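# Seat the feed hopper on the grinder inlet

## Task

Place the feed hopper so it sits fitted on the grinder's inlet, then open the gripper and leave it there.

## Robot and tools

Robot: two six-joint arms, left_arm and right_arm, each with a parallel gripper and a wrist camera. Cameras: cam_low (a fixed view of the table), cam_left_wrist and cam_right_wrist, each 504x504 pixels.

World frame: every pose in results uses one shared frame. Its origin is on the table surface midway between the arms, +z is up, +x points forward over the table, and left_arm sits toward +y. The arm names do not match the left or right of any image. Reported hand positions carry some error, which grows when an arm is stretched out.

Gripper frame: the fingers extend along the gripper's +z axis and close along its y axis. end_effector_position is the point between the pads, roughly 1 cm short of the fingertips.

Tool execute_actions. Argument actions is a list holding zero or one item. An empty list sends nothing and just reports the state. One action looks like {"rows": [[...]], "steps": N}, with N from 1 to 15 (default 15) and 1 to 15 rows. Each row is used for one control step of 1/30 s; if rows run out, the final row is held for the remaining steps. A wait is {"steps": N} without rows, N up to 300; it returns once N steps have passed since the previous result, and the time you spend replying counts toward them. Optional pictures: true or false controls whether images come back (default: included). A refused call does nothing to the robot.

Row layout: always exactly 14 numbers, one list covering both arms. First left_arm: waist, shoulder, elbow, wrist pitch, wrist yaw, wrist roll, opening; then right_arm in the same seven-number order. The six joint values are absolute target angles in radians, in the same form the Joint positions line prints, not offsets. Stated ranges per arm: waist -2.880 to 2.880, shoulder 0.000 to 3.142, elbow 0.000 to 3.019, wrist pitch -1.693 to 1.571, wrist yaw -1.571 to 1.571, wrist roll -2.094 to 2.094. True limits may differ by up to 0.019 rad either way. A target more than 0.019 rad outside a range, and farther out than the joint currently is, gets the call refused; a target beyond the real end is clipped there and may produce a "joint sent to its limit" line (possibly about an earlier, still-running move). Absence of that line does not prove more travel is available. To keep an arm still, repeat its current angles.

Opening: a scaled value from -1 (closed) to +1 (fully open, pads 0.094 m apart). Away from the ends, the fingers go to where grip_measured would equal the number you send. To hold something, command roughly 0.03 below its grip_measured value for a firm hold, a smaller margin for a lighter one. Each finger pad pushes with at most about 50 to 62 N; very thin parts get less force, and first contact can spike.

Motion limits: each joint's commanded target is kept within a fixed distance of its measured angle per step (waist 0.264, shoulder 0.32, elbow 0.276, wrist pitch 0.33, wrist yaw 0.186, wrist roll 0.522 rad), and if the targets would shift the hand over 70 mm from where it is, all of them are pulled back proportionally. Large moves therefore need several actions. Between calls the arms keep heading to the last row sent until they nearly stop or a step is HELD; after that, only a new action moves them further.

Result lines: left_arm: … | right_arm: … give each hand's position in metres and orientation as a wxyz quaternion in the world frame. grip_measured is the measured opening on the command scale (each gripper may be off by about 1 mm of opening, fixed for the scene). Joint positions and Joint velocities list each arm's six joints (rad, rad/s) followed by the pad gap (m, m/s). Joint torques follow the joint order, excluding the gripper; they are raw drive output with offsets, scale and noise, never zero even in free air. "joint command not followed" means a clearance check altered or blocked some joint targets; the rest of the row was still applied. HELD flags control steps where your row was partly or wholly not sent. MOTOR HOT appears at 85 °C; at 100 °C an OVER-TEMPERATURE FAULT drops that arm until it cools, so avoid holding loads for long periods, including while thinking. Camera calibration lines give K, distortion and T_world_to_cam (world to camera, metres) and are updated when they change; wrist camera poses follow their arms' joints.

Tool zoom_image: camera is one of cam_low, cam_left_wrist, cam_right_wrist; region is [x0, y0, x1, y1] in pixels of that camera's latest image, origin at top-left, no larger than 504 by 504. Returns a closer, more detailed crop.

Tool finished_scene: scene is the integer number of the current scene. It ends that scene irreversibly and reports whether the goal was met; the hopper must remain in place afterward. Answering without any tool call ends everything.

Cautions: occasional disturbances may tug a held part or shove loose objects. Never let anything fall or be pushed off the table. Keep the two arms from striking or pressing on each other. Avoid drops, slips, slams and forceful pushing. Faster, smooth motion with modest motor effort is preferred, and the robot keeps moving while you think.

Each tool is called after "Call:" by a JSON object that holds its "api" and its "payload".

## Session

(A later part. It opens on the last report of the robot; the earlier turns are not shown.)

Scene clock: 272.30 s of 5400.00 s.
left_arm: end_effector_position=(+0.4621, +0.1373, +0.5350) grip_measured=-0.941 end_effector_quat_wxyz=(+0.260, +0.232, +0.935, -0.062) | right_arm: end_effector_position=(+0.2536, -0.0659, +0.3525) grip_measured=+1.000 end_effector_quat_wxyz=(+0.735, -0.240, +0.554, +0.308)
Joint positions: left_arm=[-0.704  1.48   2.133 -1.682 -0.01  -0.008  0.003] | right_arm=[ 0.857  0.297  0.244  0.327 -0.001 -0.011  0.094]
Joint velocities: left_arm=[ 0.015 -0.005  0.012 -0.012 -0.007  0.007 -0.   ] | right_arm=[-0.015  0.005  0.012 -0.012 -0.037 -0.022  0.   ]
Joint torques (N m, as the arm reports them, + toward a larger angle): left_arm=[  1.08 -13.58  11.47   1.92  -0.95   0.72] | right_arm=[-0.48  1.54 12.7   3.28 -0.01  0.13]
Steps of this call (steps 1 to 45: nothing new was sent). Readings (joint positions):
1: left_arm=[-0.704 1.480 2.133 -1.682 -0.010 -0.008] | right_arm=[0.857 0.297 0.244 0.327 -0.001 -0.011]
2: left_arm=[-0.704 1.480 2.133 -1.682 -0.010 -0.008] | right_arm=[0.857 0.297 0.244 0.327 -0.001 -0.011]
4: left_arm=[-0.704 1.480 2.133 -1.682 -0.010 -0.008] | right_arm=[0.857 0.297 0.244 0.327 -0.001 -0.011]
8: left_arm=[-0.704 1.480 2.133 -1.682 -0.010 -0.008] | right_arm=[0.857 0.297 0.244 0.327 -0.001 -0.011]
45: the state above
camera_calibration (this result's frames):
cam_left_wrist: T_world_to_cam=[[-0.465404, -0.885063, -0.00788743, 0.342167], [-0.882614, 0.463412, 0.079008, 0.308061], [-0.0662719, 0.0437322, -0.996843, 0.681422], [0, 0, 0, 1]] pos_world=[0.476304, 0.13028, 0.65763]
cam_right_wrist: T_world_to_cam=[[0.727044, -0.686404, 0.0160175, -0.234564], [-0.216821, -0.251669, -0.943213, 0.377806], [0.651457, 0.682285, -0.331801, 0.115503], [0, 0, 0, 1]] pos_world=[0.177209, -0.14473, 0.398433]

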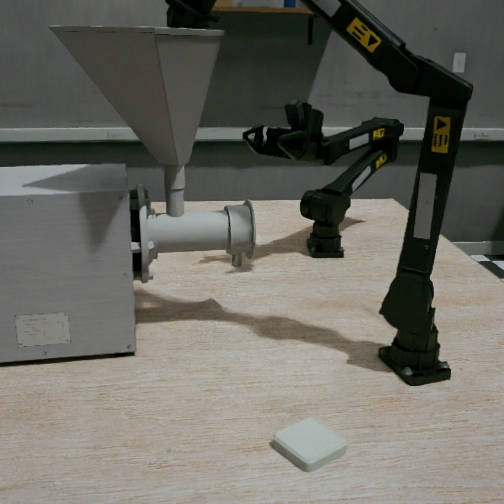

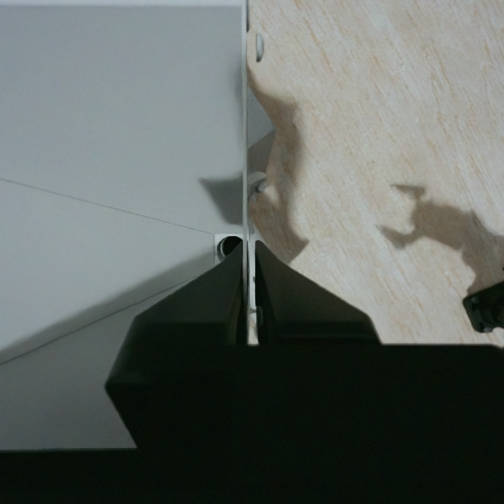

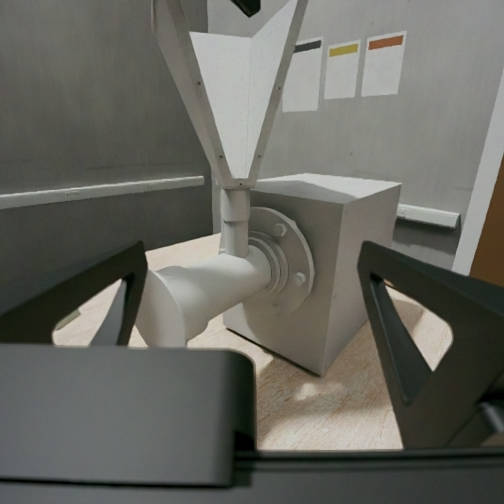

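Call:
{"api": "execute_actions", "payload": {"actions": [{"rows":[[-0.696,1.42,2.171,-1.65,-0.03,0.05,-1,0.85,0.3,0.27,0.35,0,0,1],[-0.696,1.408,2.166,-1.644,-0.03,0.05,-1,0.85,0.3,0.27,0.35,0,0,1],[-0.696,1.404,2.159,-1.64,-0.03,0.05,-1,0.85,0.3,0.27,0.35,0,0,1],[-0.696,1.401,2.152,-1.636,-0.03,0.05,-1,0.85,0.3,0.27,0.35,0,0,1],[-0.696,1.398,2.145,-1.632,-0.03,0.05,-1,0.85,0.3,0.27,0.35,0,0,1],[-0.696,1.395,2.138,-1.628,-0.03,0.05,-1,0.85,0.3,0.27,0.35,0,0,1],[-0.696,1.392,2.131,-1.624,-0.03,0.05,-1,0.85,0.3,0.27,0.35,0,0,1],[-0.696,1.389,2.124,-1.62,-0.03,0.05,-1,0.85,0.3,0.27,0.35,0,0,1],[-0.696,1.386,2.117,-1.616,-0.03,0.05,-1,0.85,0.3,0.27,0.35,0,0,1],[-0.696,1.383,2.11,-1.612,-0.03,0.05,-1,0.85,0.3,0.27,0.35,0,0,1],[-0.696,1.38,2.103,-1.608,-0.03,0.05,-1,0.85,0.3,0.27,0.35,0,0,1],[-0.696,1.377,2.096,-1.604,-0.03,0.05,-1,0.85,0.3,0.27,0.35,0,0,1],[-0.696,1.374,2.089,-1.6,-0.03,0.05,-1,0.85,0.3,0.27,0.35,0,0,1],[-0.696,1.371,2.08,-1.596,-0.03,0.05,-1,0.85,0.3,0.27,0.35,0,0,1],[-0.696,1.368,2.07,-1.592,-0.03,0.05,-1,0.85,0.3,0.27,0.35,0,0,1]]}], "pictures": false}}

Call:
{"api": "execute_actions", "payload": {"actions": [{"steps":15}]}}

Call:
{"api": "zoom_image", "payload": {"camera": "cam_right_wrist", "region": [180, 150, 290, 260]}}

Scene clock: 279.63 s of 5400.00 s.
left_arm: end_effector_position=(+0.4676, +0.1344, +0.5086) grip_measured=-0.941 end_effector_quat_wxyz=(+0.245, +0.234, +0.939, -0.058) | right_arm: end_effector_position=(+0.2536, -0.0659, +0.3525) grip_measured=+1.000 end_effector_quat_wxyz=(+0.735, -0.240, +0.554, +0.308)
Joint positions: left_arm=[-0.704  1.472  2.052 -1.641 -0.01  -0.006  0.003] | right_arm=[ 0.857  0.297  0.244  0.327 -0.001 -0.011  0.094]
Joint velocities: left_arm=[-0.005 -0.024 -0.286  0.154  0.051 -0.037 -0.   ] | right_arm=[ 0.005 -0.005 -0.007 -0.007 -0.022  0.037  0.   ]
Joint torques (N m, as the arm reports them, + toward a larger angle): left_arm=[  0.97 -18.47  11.35   2.44  -0.95   0.66] | right_arm=[-0.54  1.54 12.71  3.28 -0.01  0.13]
Steps of this call (steps 1 to 90: nothing new was sent; then 3.83 s passed at rest; steps 91 to 105: all 15 steps of this action). Readings (joint positions):
91: left_arm=[-0.704 1.480 2.133 -1.682 -0.010 -0.008] | right_arm=[0.857 0.297 0.244 0.327 -0.001 -0.011]
92: left_arm=[-0.704 1.480 2.133 -1.682 -0.010 -0.008] | right_arm=[0.857 0.297 0.244 0.327 -0.001 -0.011]
94: left_arm=[-0.704 1.480 2.130 -1.682 -0.010 -0.008] | right_arm=[0.857 0.297 0.244 0.327 -0.001 -0.011]
98: left_arm=[-0.704 1.475 2.109 -1.671 -0.010 -0.007] | right_arm=[0.857 0.297 0.244 0.327 -0.001 -0.011]
105: the state above

Scene clock: 280.13 s of 5400.00 s.
left_arm: end_effector_position=(+0.4692, +0.1334, +0.4999) grip_measured=-0.941 end_effector_quat_wxyz=(+0.240, +0.235, +0.940, -0.057) | right_arm: end_effector_position=(+0.2536, -0.0659, +0.3525) grip_measured=+1.000 end_effector_quat_wxyz=(+0.735, -0.240, +0.554, +0.308)
Joint positions: left_arm=[-0.704  1.472  2.029 -1.63  -0.009 -0.006  0.003] | right_arm=[ 0.857  0.297  0.244  0.327 -0.001 -0.011  0.094]
Joint velocities: left_arm=[-0.015  0.005 -0.012  0.017 -0.037 -0.007 -0.001] | right_arm=[-0.005 -0.015 -0.002 -0.012 -0.066  0.037  0.   ]
Joint torques (N m, as the arm reports them, + toward a larger angle): left_arm=[  0.94 -17.83  11.64   2.25  -0.87   0.61] | right_arm=[-0.5   1.5  12.7   3.27 -0.01  0.13]
Steps of this call (steps 1 to 15: the robot went on to your last target). Readings (joint positions):
1: left_arm=[-0.704 1.472 2.044 -1.637 -0.010 -0.006] | right_arm=[0.857 0.297 0.244 0.327 -0.001 -0.011]
2: left_arm=[-0.704 1.472 2.038 -1.635 -0.010 -0.006] | right_arm=[0.857 0.297 0.244 0.327 -0.001 -0.011]
4: left_arm=[-0.704 1.472 2.030 -1.631 -0.009 -0.006] | right_arm=[0.857 0.297 0.244 0.327 -0.001 -0.011]
8: left_arm=[-0.704 1.472 2.029 -1.630 -0.009 -0.006] | right_arm=[0.857 0.297 0.244 0.327 -0.001 -0.011]
15: the state above
camera_calibration (this result's frames):
cam_left_wrist: T_world_to_cam=[[-0.467951, -0.883704, -0.0093919, 0.343485], [-0.877608, 0.46342, 0.122659, 0.294701], [-0.104042, 0.0656411, -0.992404, 0.659609], [0, 0, 0, 1]] pos_world=[0.487993, 0.123671, 0.621677]
cam_right_wrist: T_world_to_cam=[[0.727044, -0.686404, 0.0160175, -0.234564], [-0.216821, -0.251669, -0.943213, 0.377806], [0.651457, 0.682285, -0.331801, 0.115503], [0, 0, 0, 1]] pos_world=[0.177209, -0.14473, 0.398433]

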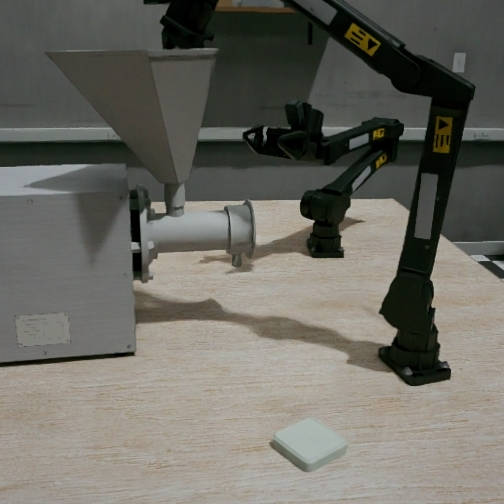

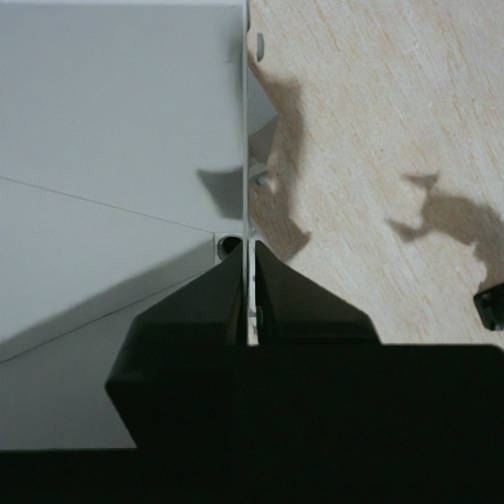

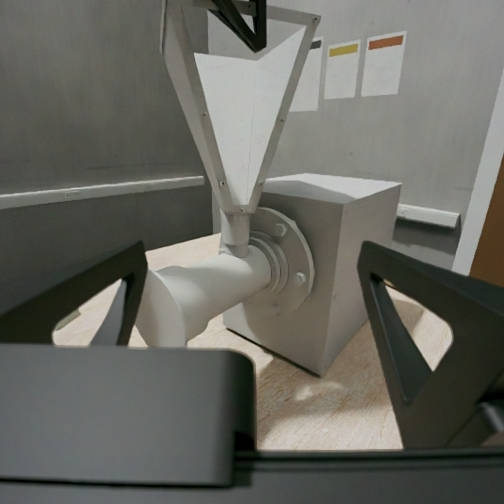

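Region (180, 150, 290, 260) of cam_right_wrist's 504x504 image, scaled by 4.582, with more detail than that image has.

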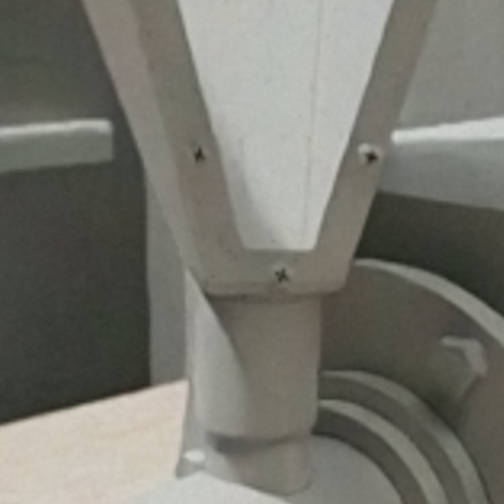

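Call:
{"api": "execute_actions", "payload": {"actions": []}}

Scene clock: 285.23 s of 5400.00 s.
left_arm: end_effector_position=(+0.4692, +0.1334, +0.4999) grip_measured=-0.941 end_effector_quat_wxyz=(+0.240, +0.235, +0.940, -0.057) | right_arm: end_effector_position=(+0.2536, -0.0659, +0.3525) grip_measured=+1.000 end_effector_quat_wxyz=(+0.735, -0.240, +0.554, +0.308)
Joint positions: left_arm=[-0.704  1.472  2.029 -1.63  -0.009 -0.006  0.003] | right_arm=[ 0.857  0.297  0.244  0.327 -0.001 -0.011  0.094]
Joint velocities: left_arm=[-0.005 -0.015 -0.002 -0.012  0.037 -0.051  0.   ] | right_arm=[ 0.005 -0.015 -0.012 -0.002 -0.066  0.007  0.   ]
Joint torques (N m, as the arm reports them, + toward a larger angle): left_arm=[  0.92 -17.8   11.63   2.29  -0.87   0.61] | right_arm=[-0.48  1.55 12.69  3.28 -0.01  0.13]
Steps of this call (steps 1 to 15: the robot went on to your last target; steps 16 to 90: nothing new was sent; then 2.10 s passed at rest). Readings (joint positions):
1: left_arm=[-0.704 1.472 2.029 -1.630 -0.009 -0.006] | right_arm=[0.857 0.297 0.244 0.327 -0.001 -0.011]
2: left_arm=[-0.704 1.472 2.029 -1.630 -0.009 -0.006] | right_arm=[0.857 0.297 0.244 0.327 -0.001 -0.011]
4: left_arm=[-0.704 1.472 2.029 -1.630 -0.009 -0.006] | right_arm=[0.857 0.297 0.244 0.327 -0.001 -0.011]
8: left_arm=[-0.704 1.472 2.029 -1.630 -0.009 -0.006] | right_arm=[0.857 0.297 0.244 0.327 -0.001 -0.011]
90: the state above
All arms were judged still, so your last target was given up. Only a new action makes them travel on or press farther. Fingers that are still opening or closing keep moving.
camera_calibration (this result's frames):
cam_left_wrist: T_world_to_cam=[[-0.467951, -0.883704, -0.0093919, 0.343485], [-0.877608, 0.46342, 0.122659, 0.294701], [-0.104042, 0.0656411, -0.992404, 0.659609], [0, 0, 0, 1]] pos_world=[0.487993, 0.123671, 0.621677]
cam_right_wrist: T_world_to_cam=[[0.727044, -0.686404, 0.0160175, -0.234564], [-0.216821, -0.251669, -0.943213, 0.377806], [0.651457, 0.682285, -0.331801, 0.115503], [0, 0, 0, 1]] pos_world=[0.177209, -0.14473, 0.398433]

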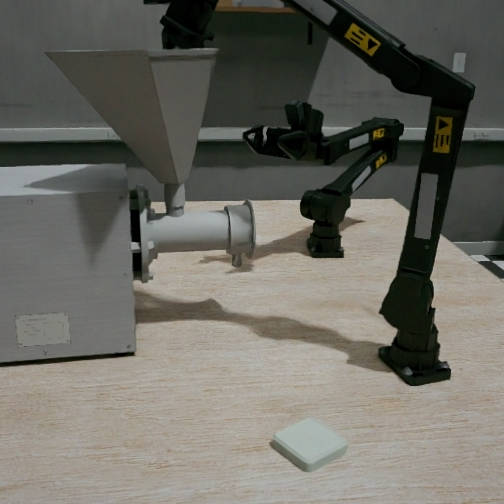

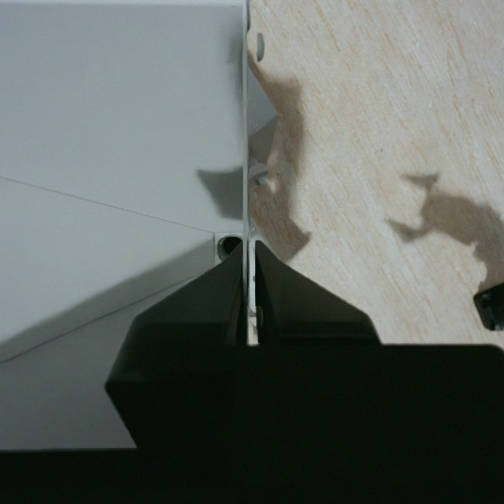

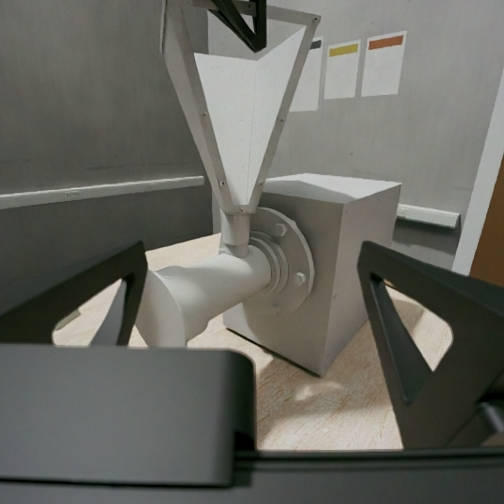

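Call:
{"api": "execute_actions", "payload": {"actions": [{"rows":[[-0.696,1.368,2.06,-1.588,-0.03,0.05,-1,0.85,0.3,0.27,0.35,0,0,1],[-0.696,1.368,2.05,-1.584,-0.03,0.05,-1,0.85,0.3,0.27,0.35,0,0,1],[-0.696,1.368,2.04,-1.58,-0.03,0.05,-1,0.85,0.3,0.27,0.35,0,0,1],[-0.696,1.368,2.03,-1.575,-0.03,0.05,-1,0.85,0.3,0.27,0.35,0,0,1],[-0.696,1.368,2.02,-1.57,-0.03,0.05,-1,0.85,0.3,0.27,0.35,0,0,1]],"steps":15}]}}

Call:
{"api": "zoom_image", "payload": {"camera": "cam_low", "region": [120,140,230,250]}}

Scene clock: 287.33 s of 5400.00 s.
left_arm: end_effector_position=(+0.4695, +0.1333, +0.4907) grip_measured=-0.941 end_effector_quat_wxyz=(+0.239, +0.236, +0.940, -0.056) | right_arm: end_effector_position=(+0.2536, -0.0659, +0.3525) grip_measured=+1.000 end_effector_quat_wxyz=(+0.735, -0.240, +0.554, +0.308)
Joint positions: left_arm=[-0.704  1.459  1.988 -1.604 -0.009 -0.003  0.003] | right_arm=[ 0.857  0.297  0.244  0.327 -0.001 -0.011  0.094]
Joint velocities: left_arm=[-0.005  0.005 -0.007  0.007  0.037 -0.007  0.001] | right_arm=[-0.005 -0.005 -0.002 -0.007  0.081  0.022  0.   ]
Joint torques (N m, as the arm reports them, + toward a larger angle): left_arm=[  0.7  -17.7   11.5    2.28  -0.99   0.66] | right_arm=[-0.47  1.54 12.69  3.28 -0.01  0.13]
Steps of this call (steps 1 to 48: nothing new was sent; steps 49 to 63: all 15 steps of this action). Readings (joint positions):
49: left_arm=[-0.704 1.472 2.029 -1.630 -0.009 -0.006] | right_arm=[0.857 0.297 0.244 0.327 -0.001 -0.011]
50: left_arm=[-0.704 1.471 2.027 -1.628 -0.009 -0.005] | right_arm=[0.857 0.297 0.244 0.327 -0.001 -0.011]
52: left_arm=[-0.704 1.466 2.014 -1.620 -0.009 -0.004] | right_arm=[0.857 0.297 0.244 0.327 -0.001 -0.011]
56: left_arm=[-0.704 1.459 1.991 -1.606 -0.009 -0.004] | right_arm=[0.857 0.297 0.244 0.327 -0.001 -0.011]
63: the state above
camera_calibration (this result's frames):
cam_left_wrist: T_world_to_cam=[[-0.470036, -0.882583, -0.0106814, 0.344856], [-0.876384, 0.465227, 0.124563, 0.294481], [-0.104968, 0.0679102, -0.992154, 0.650507], [0, 0, 0, 1]] pos_world=[0.488455, 0.123187, 0.612405]
cam_right_wrist: T_world_to_cam=[[0.727044, -0.686404, 0.0160175, -0.234564], [-0.216821, -0.251669, -0.943213, 0.377806], [0.651457, 0.682285, -0.331801, 0.115503], [0, 0, 0, 1]] pos_world=[0.177209, -0.14473, 0.398433]

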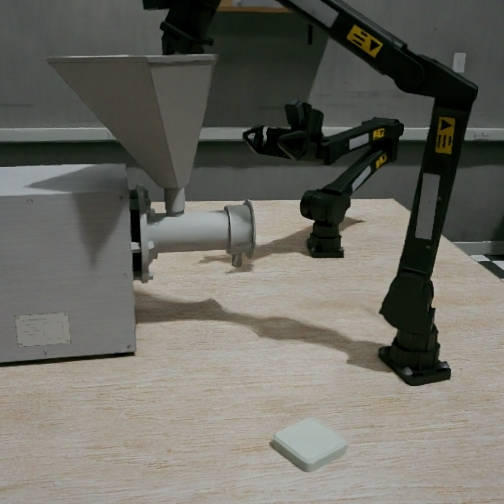

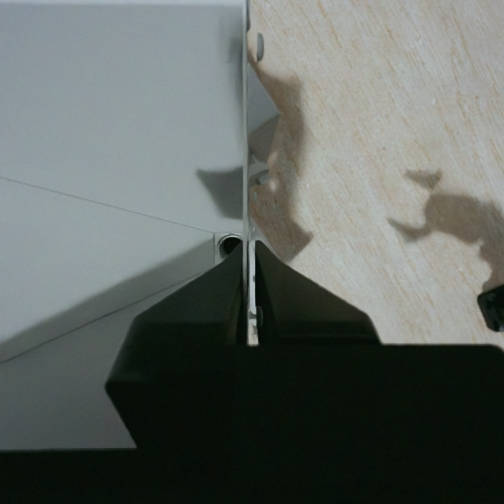

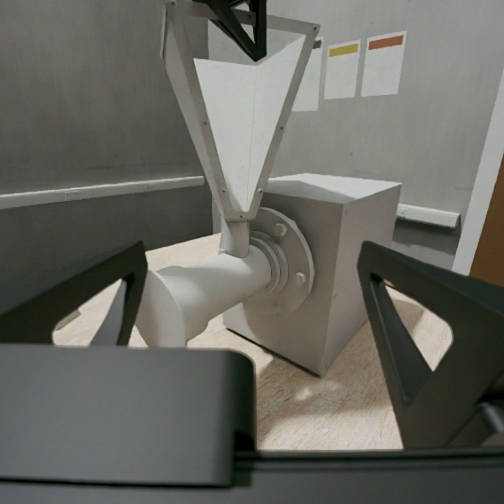

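Region (120, 140, 230, 250) of cam_low's 504x504 image, scaled by 4.582, with more detail than that image has.

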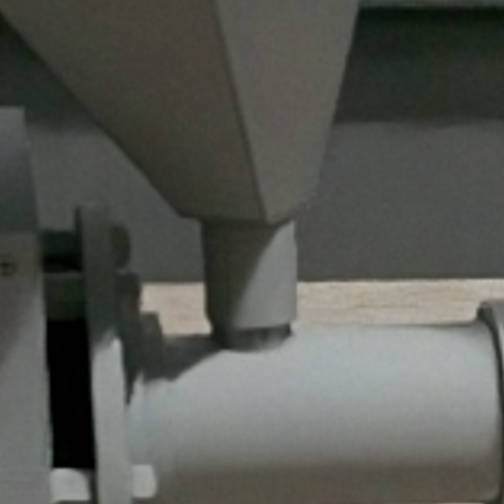

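Call:
{"api": "execute_actions", "payload": {"actions": [{"rows":[[-0.696,1.368,2.01,-1.565,-0.03,0.05,-1,0.85,0.3,0.27,0.35,0,0,1],[-0.696,1.368,2.0,-1.56,-0.03,0.05,-1,0.85,0.3,0.27,0.35,0,0,1],[-0.696,1.368,1.99,-1.555,-0.03,0.05,-1,0.85,0.3,0.27,0.35,0,0,1],[-0.696,1.368,1.98,-1.55,-0.03,0.05,-1,0.85,0.3,0.27,0.35,0,0,1]],"steps":15}]}}

Call:
{"api": "zoom_image", "payload": {"camera": "cam_low", "region": [30,30,250,250]}}

Scene clock: 290.00 s of 5400.00 s.
left_arm: end_effector_position=(+0.4692, +0.1334, +0.4841) grip_measured=-0.941 end_effector_quat_wxyz=(+0.239, +0.236, +0.940, -0.057) | right_arm: end_effector_position=(+0.2536, -0.0659, +0.3525) grip_measured=+1.000 end_effector_quat_wxyz=(+0.735, -0.240, +0.554, +0.308)
Joint positions: left_arm=[-0.704  1.448  1.956 -1.583 -0.009 -0.003  0.003] | right_arm=[ 0.857  0.297  0.244  0.327 -0.001 -0.011  0.094]
Joint velocities: left_arm=[-0.005 -0.005 -0.007  0.012  0.022 -0.095 -0.   ] | right_arm=[-0.015 -0.005  0.007 -0.007  0.11  -0.066  0.   ]
Joint torques (N m, as the arm reports them, + toward a larger angle): left_arm=[  1.05 -16.68  10.85   2.23  -0.98   0.65] | right_arm=[-0.47  1.58 12.7   3.28 -0.01  0.12]
Steps of this call (steps 1 to 15: the robot went on to your last target; steps 16 to 65: nothing new was sent; steps 66 to 80: all 15 steps of this action). Readings (joint positions):
66: left_arm=[-0.704 1.459 1.986 -1.603 -0.009 -0.003] | right_arm=[0.857 0.297 0.244 0.327 -0.001 -0.011]
67: left_arm=[-0.704 1.458 1.984 -1.600 -0.009 -0.003] | right_arm=[0.857 0.297 0.244 0.327 -0.001 -0.011]
69: left_arm=[-0.704 1.452 1.971 -1.593 -0.009 -0.003] | right_arm=[0.857 0.297 0.244 0.327 -0.001 -0.011]
73: left_arm=[-0.704 1.448 1.956 -1.583 -0.009 -0.003] | right_arm=[0.857 0.297 0.244 0.327 -0.001 -0.011]
80: the state above
camera_calibration (this result's frames):
cam_left_wrist: T_world_to_cam=[[-0.470493, -0.882341, -0.0105273, 0.34483], [-0.876133, 0.465696, 0.124568, 0.294769], [-0.105009, 0.0678316, -0.992155, 0.643967], [0, 0, 0, 1]] pos_world=[0.488119, 0.123304, 0.605826]
cam_right_wrist: T_world_to_cam=[[0.727044, -0.686404, 0.0160175, -0.234564], [-0.216821, -0.251669, -0.943213, 0.377806], [0.651457, 0.682285, -0.331801, 0.115503], [0, 0, 0, 1]] pos_world=[0.177209, -0.14473, 0.398433]

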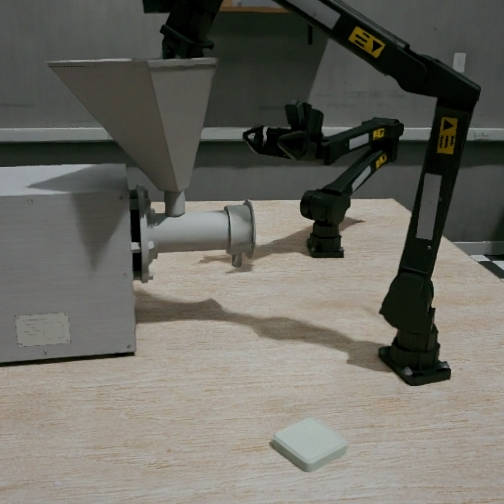

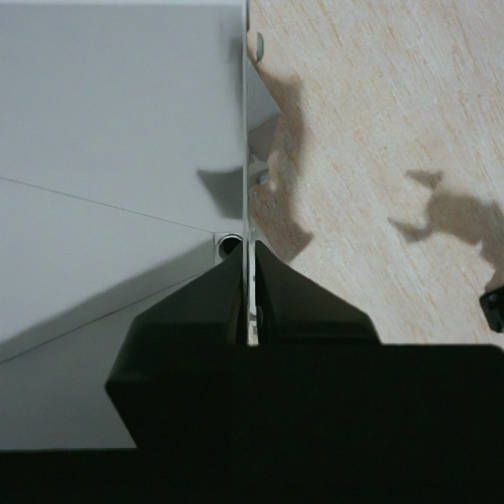

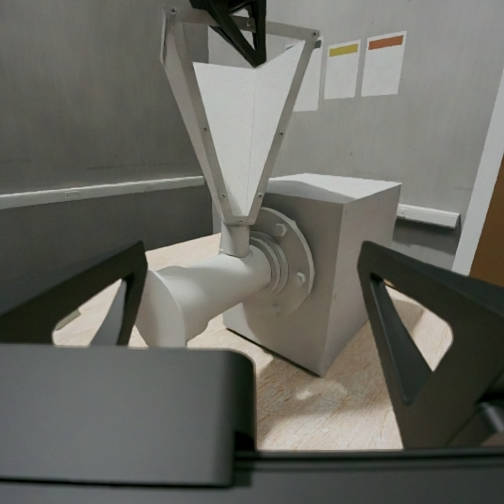

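Region (30, 30, 250, 250) of cam_low's 504x504 image, scaled by 2.291, with more detail than that image has.

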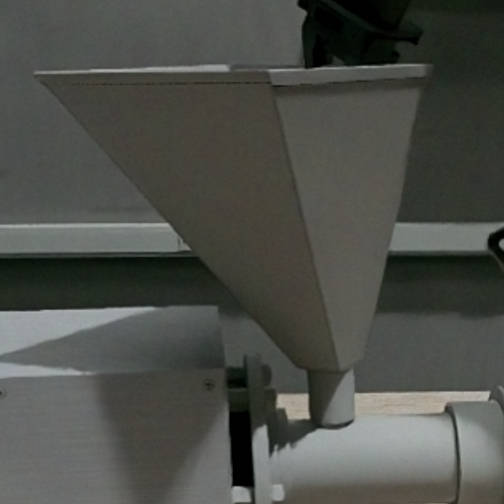

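Seated; torques dropping. Release.

Call:
{"api": "execute_actions", "payload": {"actions": [{"rows":[[-0.7,1.38,1.98,-1.56,-0.02,0.02,-0.96,0.85,0.3,0.27,0.35,0,0,1],[-0.7,1.39,1.98,-1.565,-0.02,0.02,-0.94,0.85,0.3,0.27,0.35,0,0,1],[-0.7,1.40,1.98,-1.57,-0.01,0,-0.92,0.85,0.3,0.27,0.35,0,0,1],[-0.7,1.41,1.98,-1.57,-0.01,0,-0.9,0.85,0.3,0.27,0.35,0,0,1],[-0.7,1.42,1.98,-1.57,-0.01,0,-0.85,0.85,0.3,0.27,0.35,0,0,1],[-0.7,1.42,1.98,-1.57,-0.01,0,-0.75,0.85,0.3,0.27,0.35,0,0,1],[-0.7,1.42,1.98,-1.57,-0.01,0,-0.6,0.85,0.3,0.27,0.35,0,0,1],[-0.7,1.42,1.98,-1.57,-0.01,0,-0.5,0.85,0.3,0.27,0.35,0,0,1]],"steps":15}]}}

Scene clock: 293.40 s of 5400.00 s.
left_arm: end_effector_position=(+0.4686, +0.1359, +0.4862) grip_measured=-0.503 end_effector_quat_wxyz=(+0.241, +0.234, +0.940, -0.055) | right_arm: end_effector_position=(+0.2536, -0.0659, +0.3525) grip_measured=+1.000 end_effector_quat_wxyz=(+0.735, -0.240, +0.554, +0.308)
Joint positions: left_arm=[-0.701  1.443  1.956 -1.583 -0.012 -0.004  0.023] | right_arm=[ 0.857  0.297  0.244  0.327 -0.001 -0.011  0.094]
Joint velocities: left_arm=[ 0.005 -0.005 -0.007 -0.012  0.037 -0.081  0.001] | right_arm=[-0.015  0.005 -0.002  0.002 -0.007  0.007  0.   ]
Joint torques (N m, as the arm reports them, + toward a larger angle): left_arm=[  0.75 -11.78  10.79   1.57   0.16   0.07] | right_arm=[-0.47  1.51 12.7   3.28 -0.01  0.13]
Steps of this call (steps 1 to 15: the robot went on to your last target; steps 16 to 87: nothing new was sent; steps 88 to 102: all 15 steps of this action). Readings (joint positions):
88: left_arm=[-0.704 1.448 1.956 -1.583 -0.008 -0.003] | right_arm=[0.857 0.297 0.244 0.327 -0.001 -0.011]
89: left_arm=[-0.704 1.448 1.956 -1.583 -0.008 -0.004] | right_arm=[0.857 0.297 0.244 0.327 -0.001 -0.011]
91: left_arm=[-0.704 1.448 1.956 -1.584 -0.012 -0.004] | right_arm=[0.857 0.297 0.244 0.327 -0.001 -0.011]
95: left_arm=[-0.701 1.444 1.956 -1.583 -0.014 -0.004] | right_arm=[0.857 0.297 0.244 0.327 -0.001 -0.011]
102: the state above
camera_calibration (this result's frames):
cam_left_wrist: T_world_to_cam=[[-0.465444, -0.884985, -0.0127781, 0.345856], [-0.879338, 0.460736, 0.120365, 0.29704], [-0.100633, 0.0672592, -0.992648, 0.644101], [0, 0, 0, 1]] pos_world=[0.486993, 0.125899, 0.608031]
cam_right_wrist: T_world_to_cam=[[0.727044, -0.686404, 0.0160175, -0.234564], [-0.216821, -0.251669, -0.943213, 0.377806], [0.651457, 0.682285, -0.331801, 0.115503], [0, 0, 0, 1]] pos_world=[0.177209, -0.14473, 0.398433]

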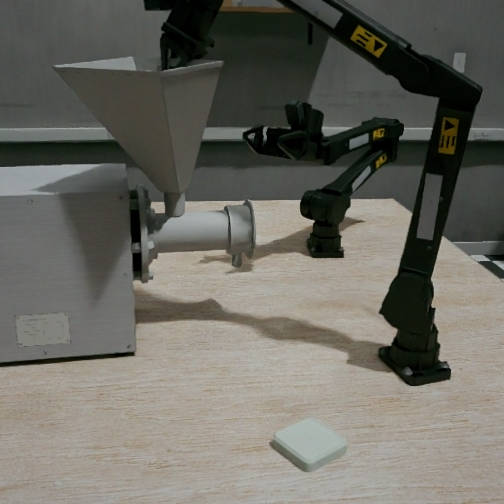

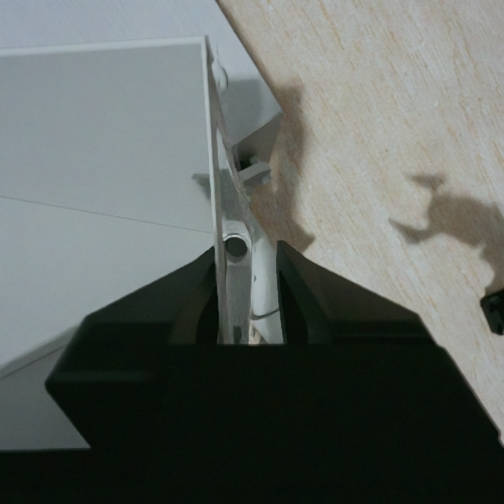

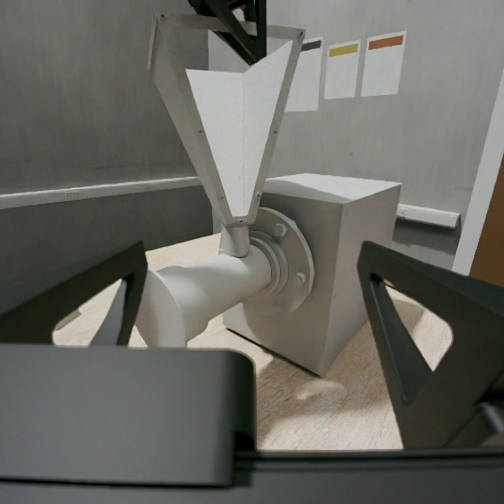

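Call:
{"api": "execute_actions", "payload": {"actions": [{"rows":[[-0.7,1.42,1.98,-1.57,-0.01,0,-0.45,0.85,0.3,0.27,0.35,0,0,1],[-0.7,1.42,1.98,-1.57,-0.01,0,-0.4,0.85,0.3,0.27,0.35,0,0,1],[-0.7,1.42,1.98,-1.57,-0.01,0,-0.35,0.85,0.3,0.27,0.35,0,0,1],[-0.7,1.42,1.98,-1.57,-0.01,0,-0.3,0.85,0.3,0.27,0.35,0,0,1],[-0.7,1.42,1.98,-1.57,-0.01,0,-0.25,0.85,0.3,0.27,0.35,0,0,1],[-0.7,1.42,1.98,-1.57,-0.01,0,-0.2,0.85,0.3,0.27,0.35,0,0,1],[-0.7,1.42,1.98,-1.57,-0.01,0,-0.15,0.85,0.3,0.27,0.35,0,0,1],[-0.7,1.42,1.98,-1.57,-0.01,0,-0.1,0.85,0.3,0.27,0.35,0,0,1],[-0.7,1.42,1.98,-1.57,-0.01,0,-0.05,0.85,0.3,0.27,0.35,0,0,1],[-0.7,1.42,1.98,-1.57,-0.01,0,0.0,0.85,0.3,0.27,0.35,0,0,1]],"steps":15}]}}

Call:
{"api": "zoom_image", "payload": {"camera": "cam_low", "region": [30,30,250,250]}}

Scene clock: 297.37 s of 5400.00 s.
left_arm: end_effector_position=(+0.4686, +0.1359, +0.4862) grip_measured=-0.003 end_effector_quat_wxyz=(+0.241, +0.234, +0.940, -0.055) | right_arm: end_effector_position=(+0.2536, -0.0659, +0.3525) grip_measured=+1.000 end_effector_quat_wxyz=(+0.735, -0.240, +0.554, +0.308)
Joint positions: left_arm=[-0.701  1.443  1.956 -1.583 -0.012 -0.004  0.047] | right_arm=[ 0.857  0.297  0.244  0.327 -0.001 -0.011  0.094]
Joint velocities: left_arm=[-0.015 -0.005  0.007  0.012  0.066 -0.022  0.001] | right_arm=[-0.005 -0.015 -0.007 -0.007  0.007 -0.037  0.   ]
Joint torques (N m, as the arm reports them, + toward a larger angle): left_arm=[  0.42 -11.79  10.81   1.56   0.16   0.05] | right_arm=[-0.47  1.53 12.69  3.27 -0.01  0.13]
Steps of this call (steps 1 to 15: the robot went on to your last target; steps 16 to 90: nothing new was sent; then 0.47 s passed at rest; steps 91 to 105: all 15 steps of this action). Readings (joint positions):
91: left_arm=[-0.701 1.443 1.956 -1.583 -0.012 -0.004] | right_arm=[0.857 0.297 0.244 0.327 -0.001 -0.011]
92: left_arm=[-0.701 1.443 1.956 -1.583 -0.012 -0.004] | right_arm=[0.857 0.297 0.244 0.327 -0.001 -0.011]
94: left_arm=[-0.701 1.443 1.956 -1.583 -0.012 -0.004] | right_arm=[0.857 0.297 0.244 0.327 -0.001 -0.011]
98: left_arm=[-0.701 1.443 1.956 -1.583 -0.012 -0.004] | right_arm=[0.857 0.297 0.244 0.327 -0.001 -0.011]
105: the state above
camera_calibration (this result's frames):
cam_left_wrist: T_world_to_cam=[[-0.465444, -0.884985, -0.0127781, 0.345856], [-0.879338, 0.460736, 0.120365, 0.29704], [-0.100633, 0.0672592, -0.992648, 0.644101], [0, 0, 0, 1]] pos_world=[0.486993, 0.125899, 0.608031]
cam_right_wrist: T_world_to_cam=[[0.727044, -0.686404, 0.0160175, -0.234564], [-0.216821, -0.251669, -0.943213, 0.377806], [0.651457, 0.682285, -0.331801, 0.115503], [0, 0, 0, 1]] pos_world=[0.177209, -0.14473, 0.398433]

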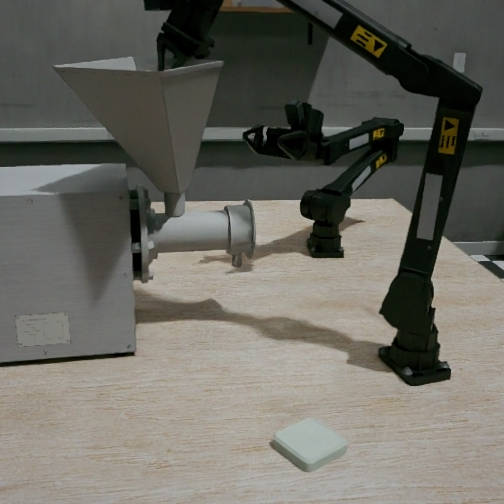

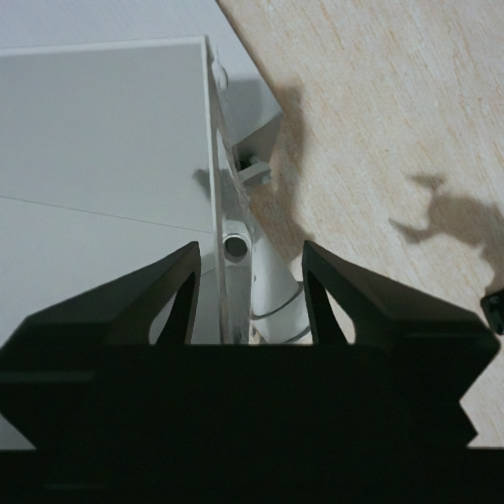

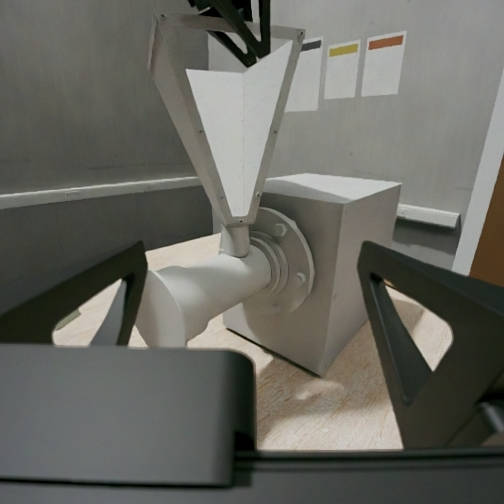

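Region (30, 30, 250, 250) of cam_low's 504x504 image, scaled by 2.291, with more detail than that image has.

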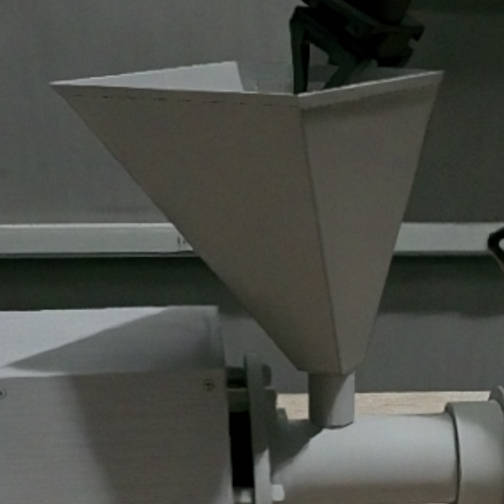

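Call:
{"api": "execute_actions", "payload": {"actions": [{"rows":[[-0.7,1.42,2.0,-1.58,-0.01,0,0,0.85,0.3,0.27,0.35,0,0,1],[-0.7,1.42,2.03,-1.59,-0.01,0,0,0.85,0.3,0.27,0.35,0,0,1],[-0.7,1.42,2.06,-1.6,-0.01,0,0,0.85,0.3,0.27,0.35,0,0,1],[-0.7,1.42,2.08,-1.61,-0.01,0,0,0.85,0.3,0.27,0.35,0,0,1],[-0.7,1.42,2.1,-1.62,-0.01,0,0,0.85,0.3,0.27,0.35,0,0,1],[-0.7,1.42,2.12,-1.63,-0.01,0,0,0.85,0.3,0.27,0.35,0,0,1],[-0.7,1.42,2.14,-1.64,-0.01,0,0,0.85,0.3,0.27,0.35,0,0,1],[-0.7,1.42,2.16,-1.65,-0.01,0,0,0.85,0.3,0.27,0.35,0,0,1],[-0.7,1.42,2.18,-1.66,-0.01,0,0,0.85,0.3,0.27,0.35,0,0,1],[-0.7,1.42,2.2,-1.67,-0.01,0,0,0.85,0.3,0.27,0.35,0,0,1],[-0.7,1.42,2.23,-1.68,-0.01,0,0,0.85,0.3,0.27,0.35,0,0,1]],"steps":15}]}}

Scene clock: 300.97 s of 5400.00 s.
left_arm: end_effector_position=(+0.4458, +0.1481, +0.5796) grip_measured=-0.003 end_effector_quat_wxyz=(+0.313, +0.228, +0.919, -0.074) | right_arm: end_effector_position=(+0.2536, -0.0659, +0.3525) grip_measured=+1.000 end_effector_quat_wxyz=(+0.735, -0.240, +0.554, +0.308)
Joint positions: left_arm=[-0.701  1.431  2.179 -1.665 -0.012 -0.004  0.047] | right_arm=[ 0.857  0.297  0.244  0.327 -0.001 -0.011  0.094]
Joint velocities: left_arm=[-0.015 -0.161  0.139 -0.061  0.007 -0.022  0.001] | right_arm=[-0.005 -0.024 -0.012 -0.002 -0.022 -0.022  0.   ]
Joint torques (N m, as the arm reports them, + toward a larger angle): left_arm=[ 0.39 -7.59 11.17  0.86  0.16  0.06] | right_arm=[-0.51  1.5  12.7   3.28 -0.01  0.12]
Steps of this call (steps 1 to 15: the robot went on to your last target; steps 16 to 90: nothing new was sent; then 0.10 s passed at rest; steps 91 to 105: all 15 steps of this action). Readings (joint positions):
91: left_arm=[-0.701 1.443 1.956 -1.583 -0.012 -0.004] | right_arm=[0.857 0.297 0.244 0.327 -0.001 -0.011]
92: left_arm=[-0.701 1.443 1.956 -1.583 -0.012 -0.004] | right_arm=[0.857 0.297 0.244 0.327 -0.001 -0.011]
94: left_arm=[-0.701 1.443 1.966 -1.590 -0.012 -0.004] | right_arm=[0.857 0.297 0.244 0.327 -0.001 -0.011]
98: left_arm=[-0.701 1.443 2.036 -1.623 -0.012 -0.004] | right_arm=[0.857 0.297 0.244 0.327 -0.001 -0.011]
105: the state above
camera_calibration (this result's frames):
cam_left_wrist: T_world_to_cam=[[-0.463825, -0.885858, -0.0110432, 0.345719], [-0.885245, 0.463921, -0.0334421, 0.351398], [0.0347481, -0.00573537, -0.99938, 0.688065], [0, 0, 0, 1]] pos_world=[0.447518, 0.147183, 0.703208]
cam_right_wrist: T_world_to_cam=[[0.727044, -0.686404, 0.0160175, -0.234564], [-0.216821, -0.251669, -0.943213, 0.377806], [0.651457, 0.682285, -0.331801, 0.115503], [0, 0, 0, 1]] pos_world=[0.177209, -0.14473, 0.398433]

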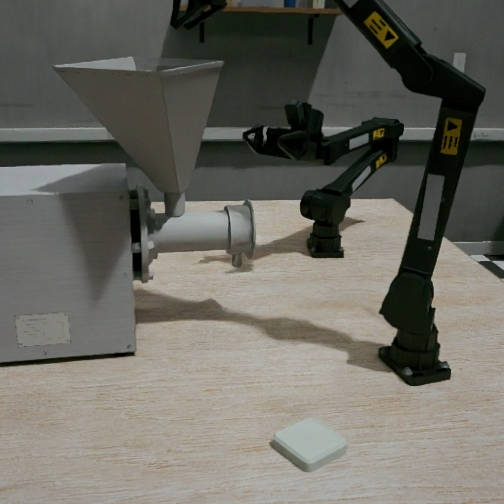

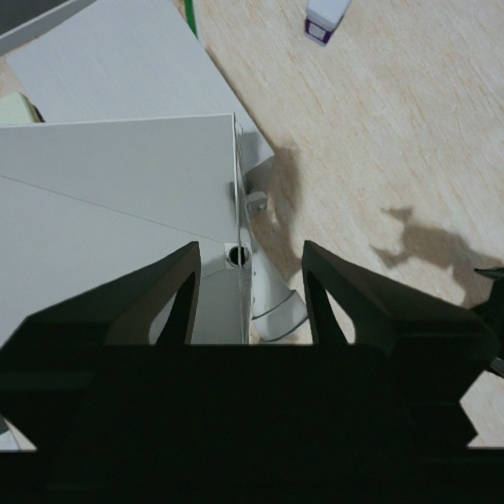

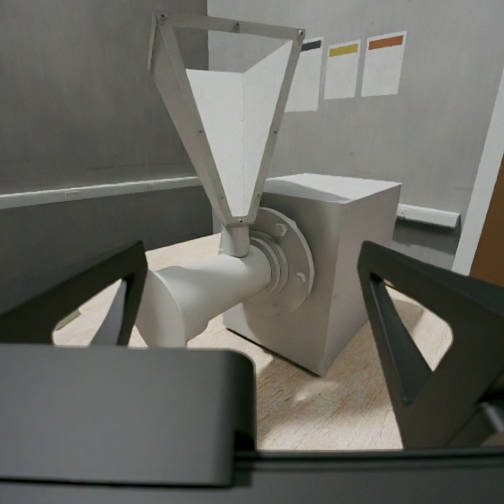

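Call:
{"api": "finished_scene", "payload": {"scene": 1}}

The scene is finished: the task was done.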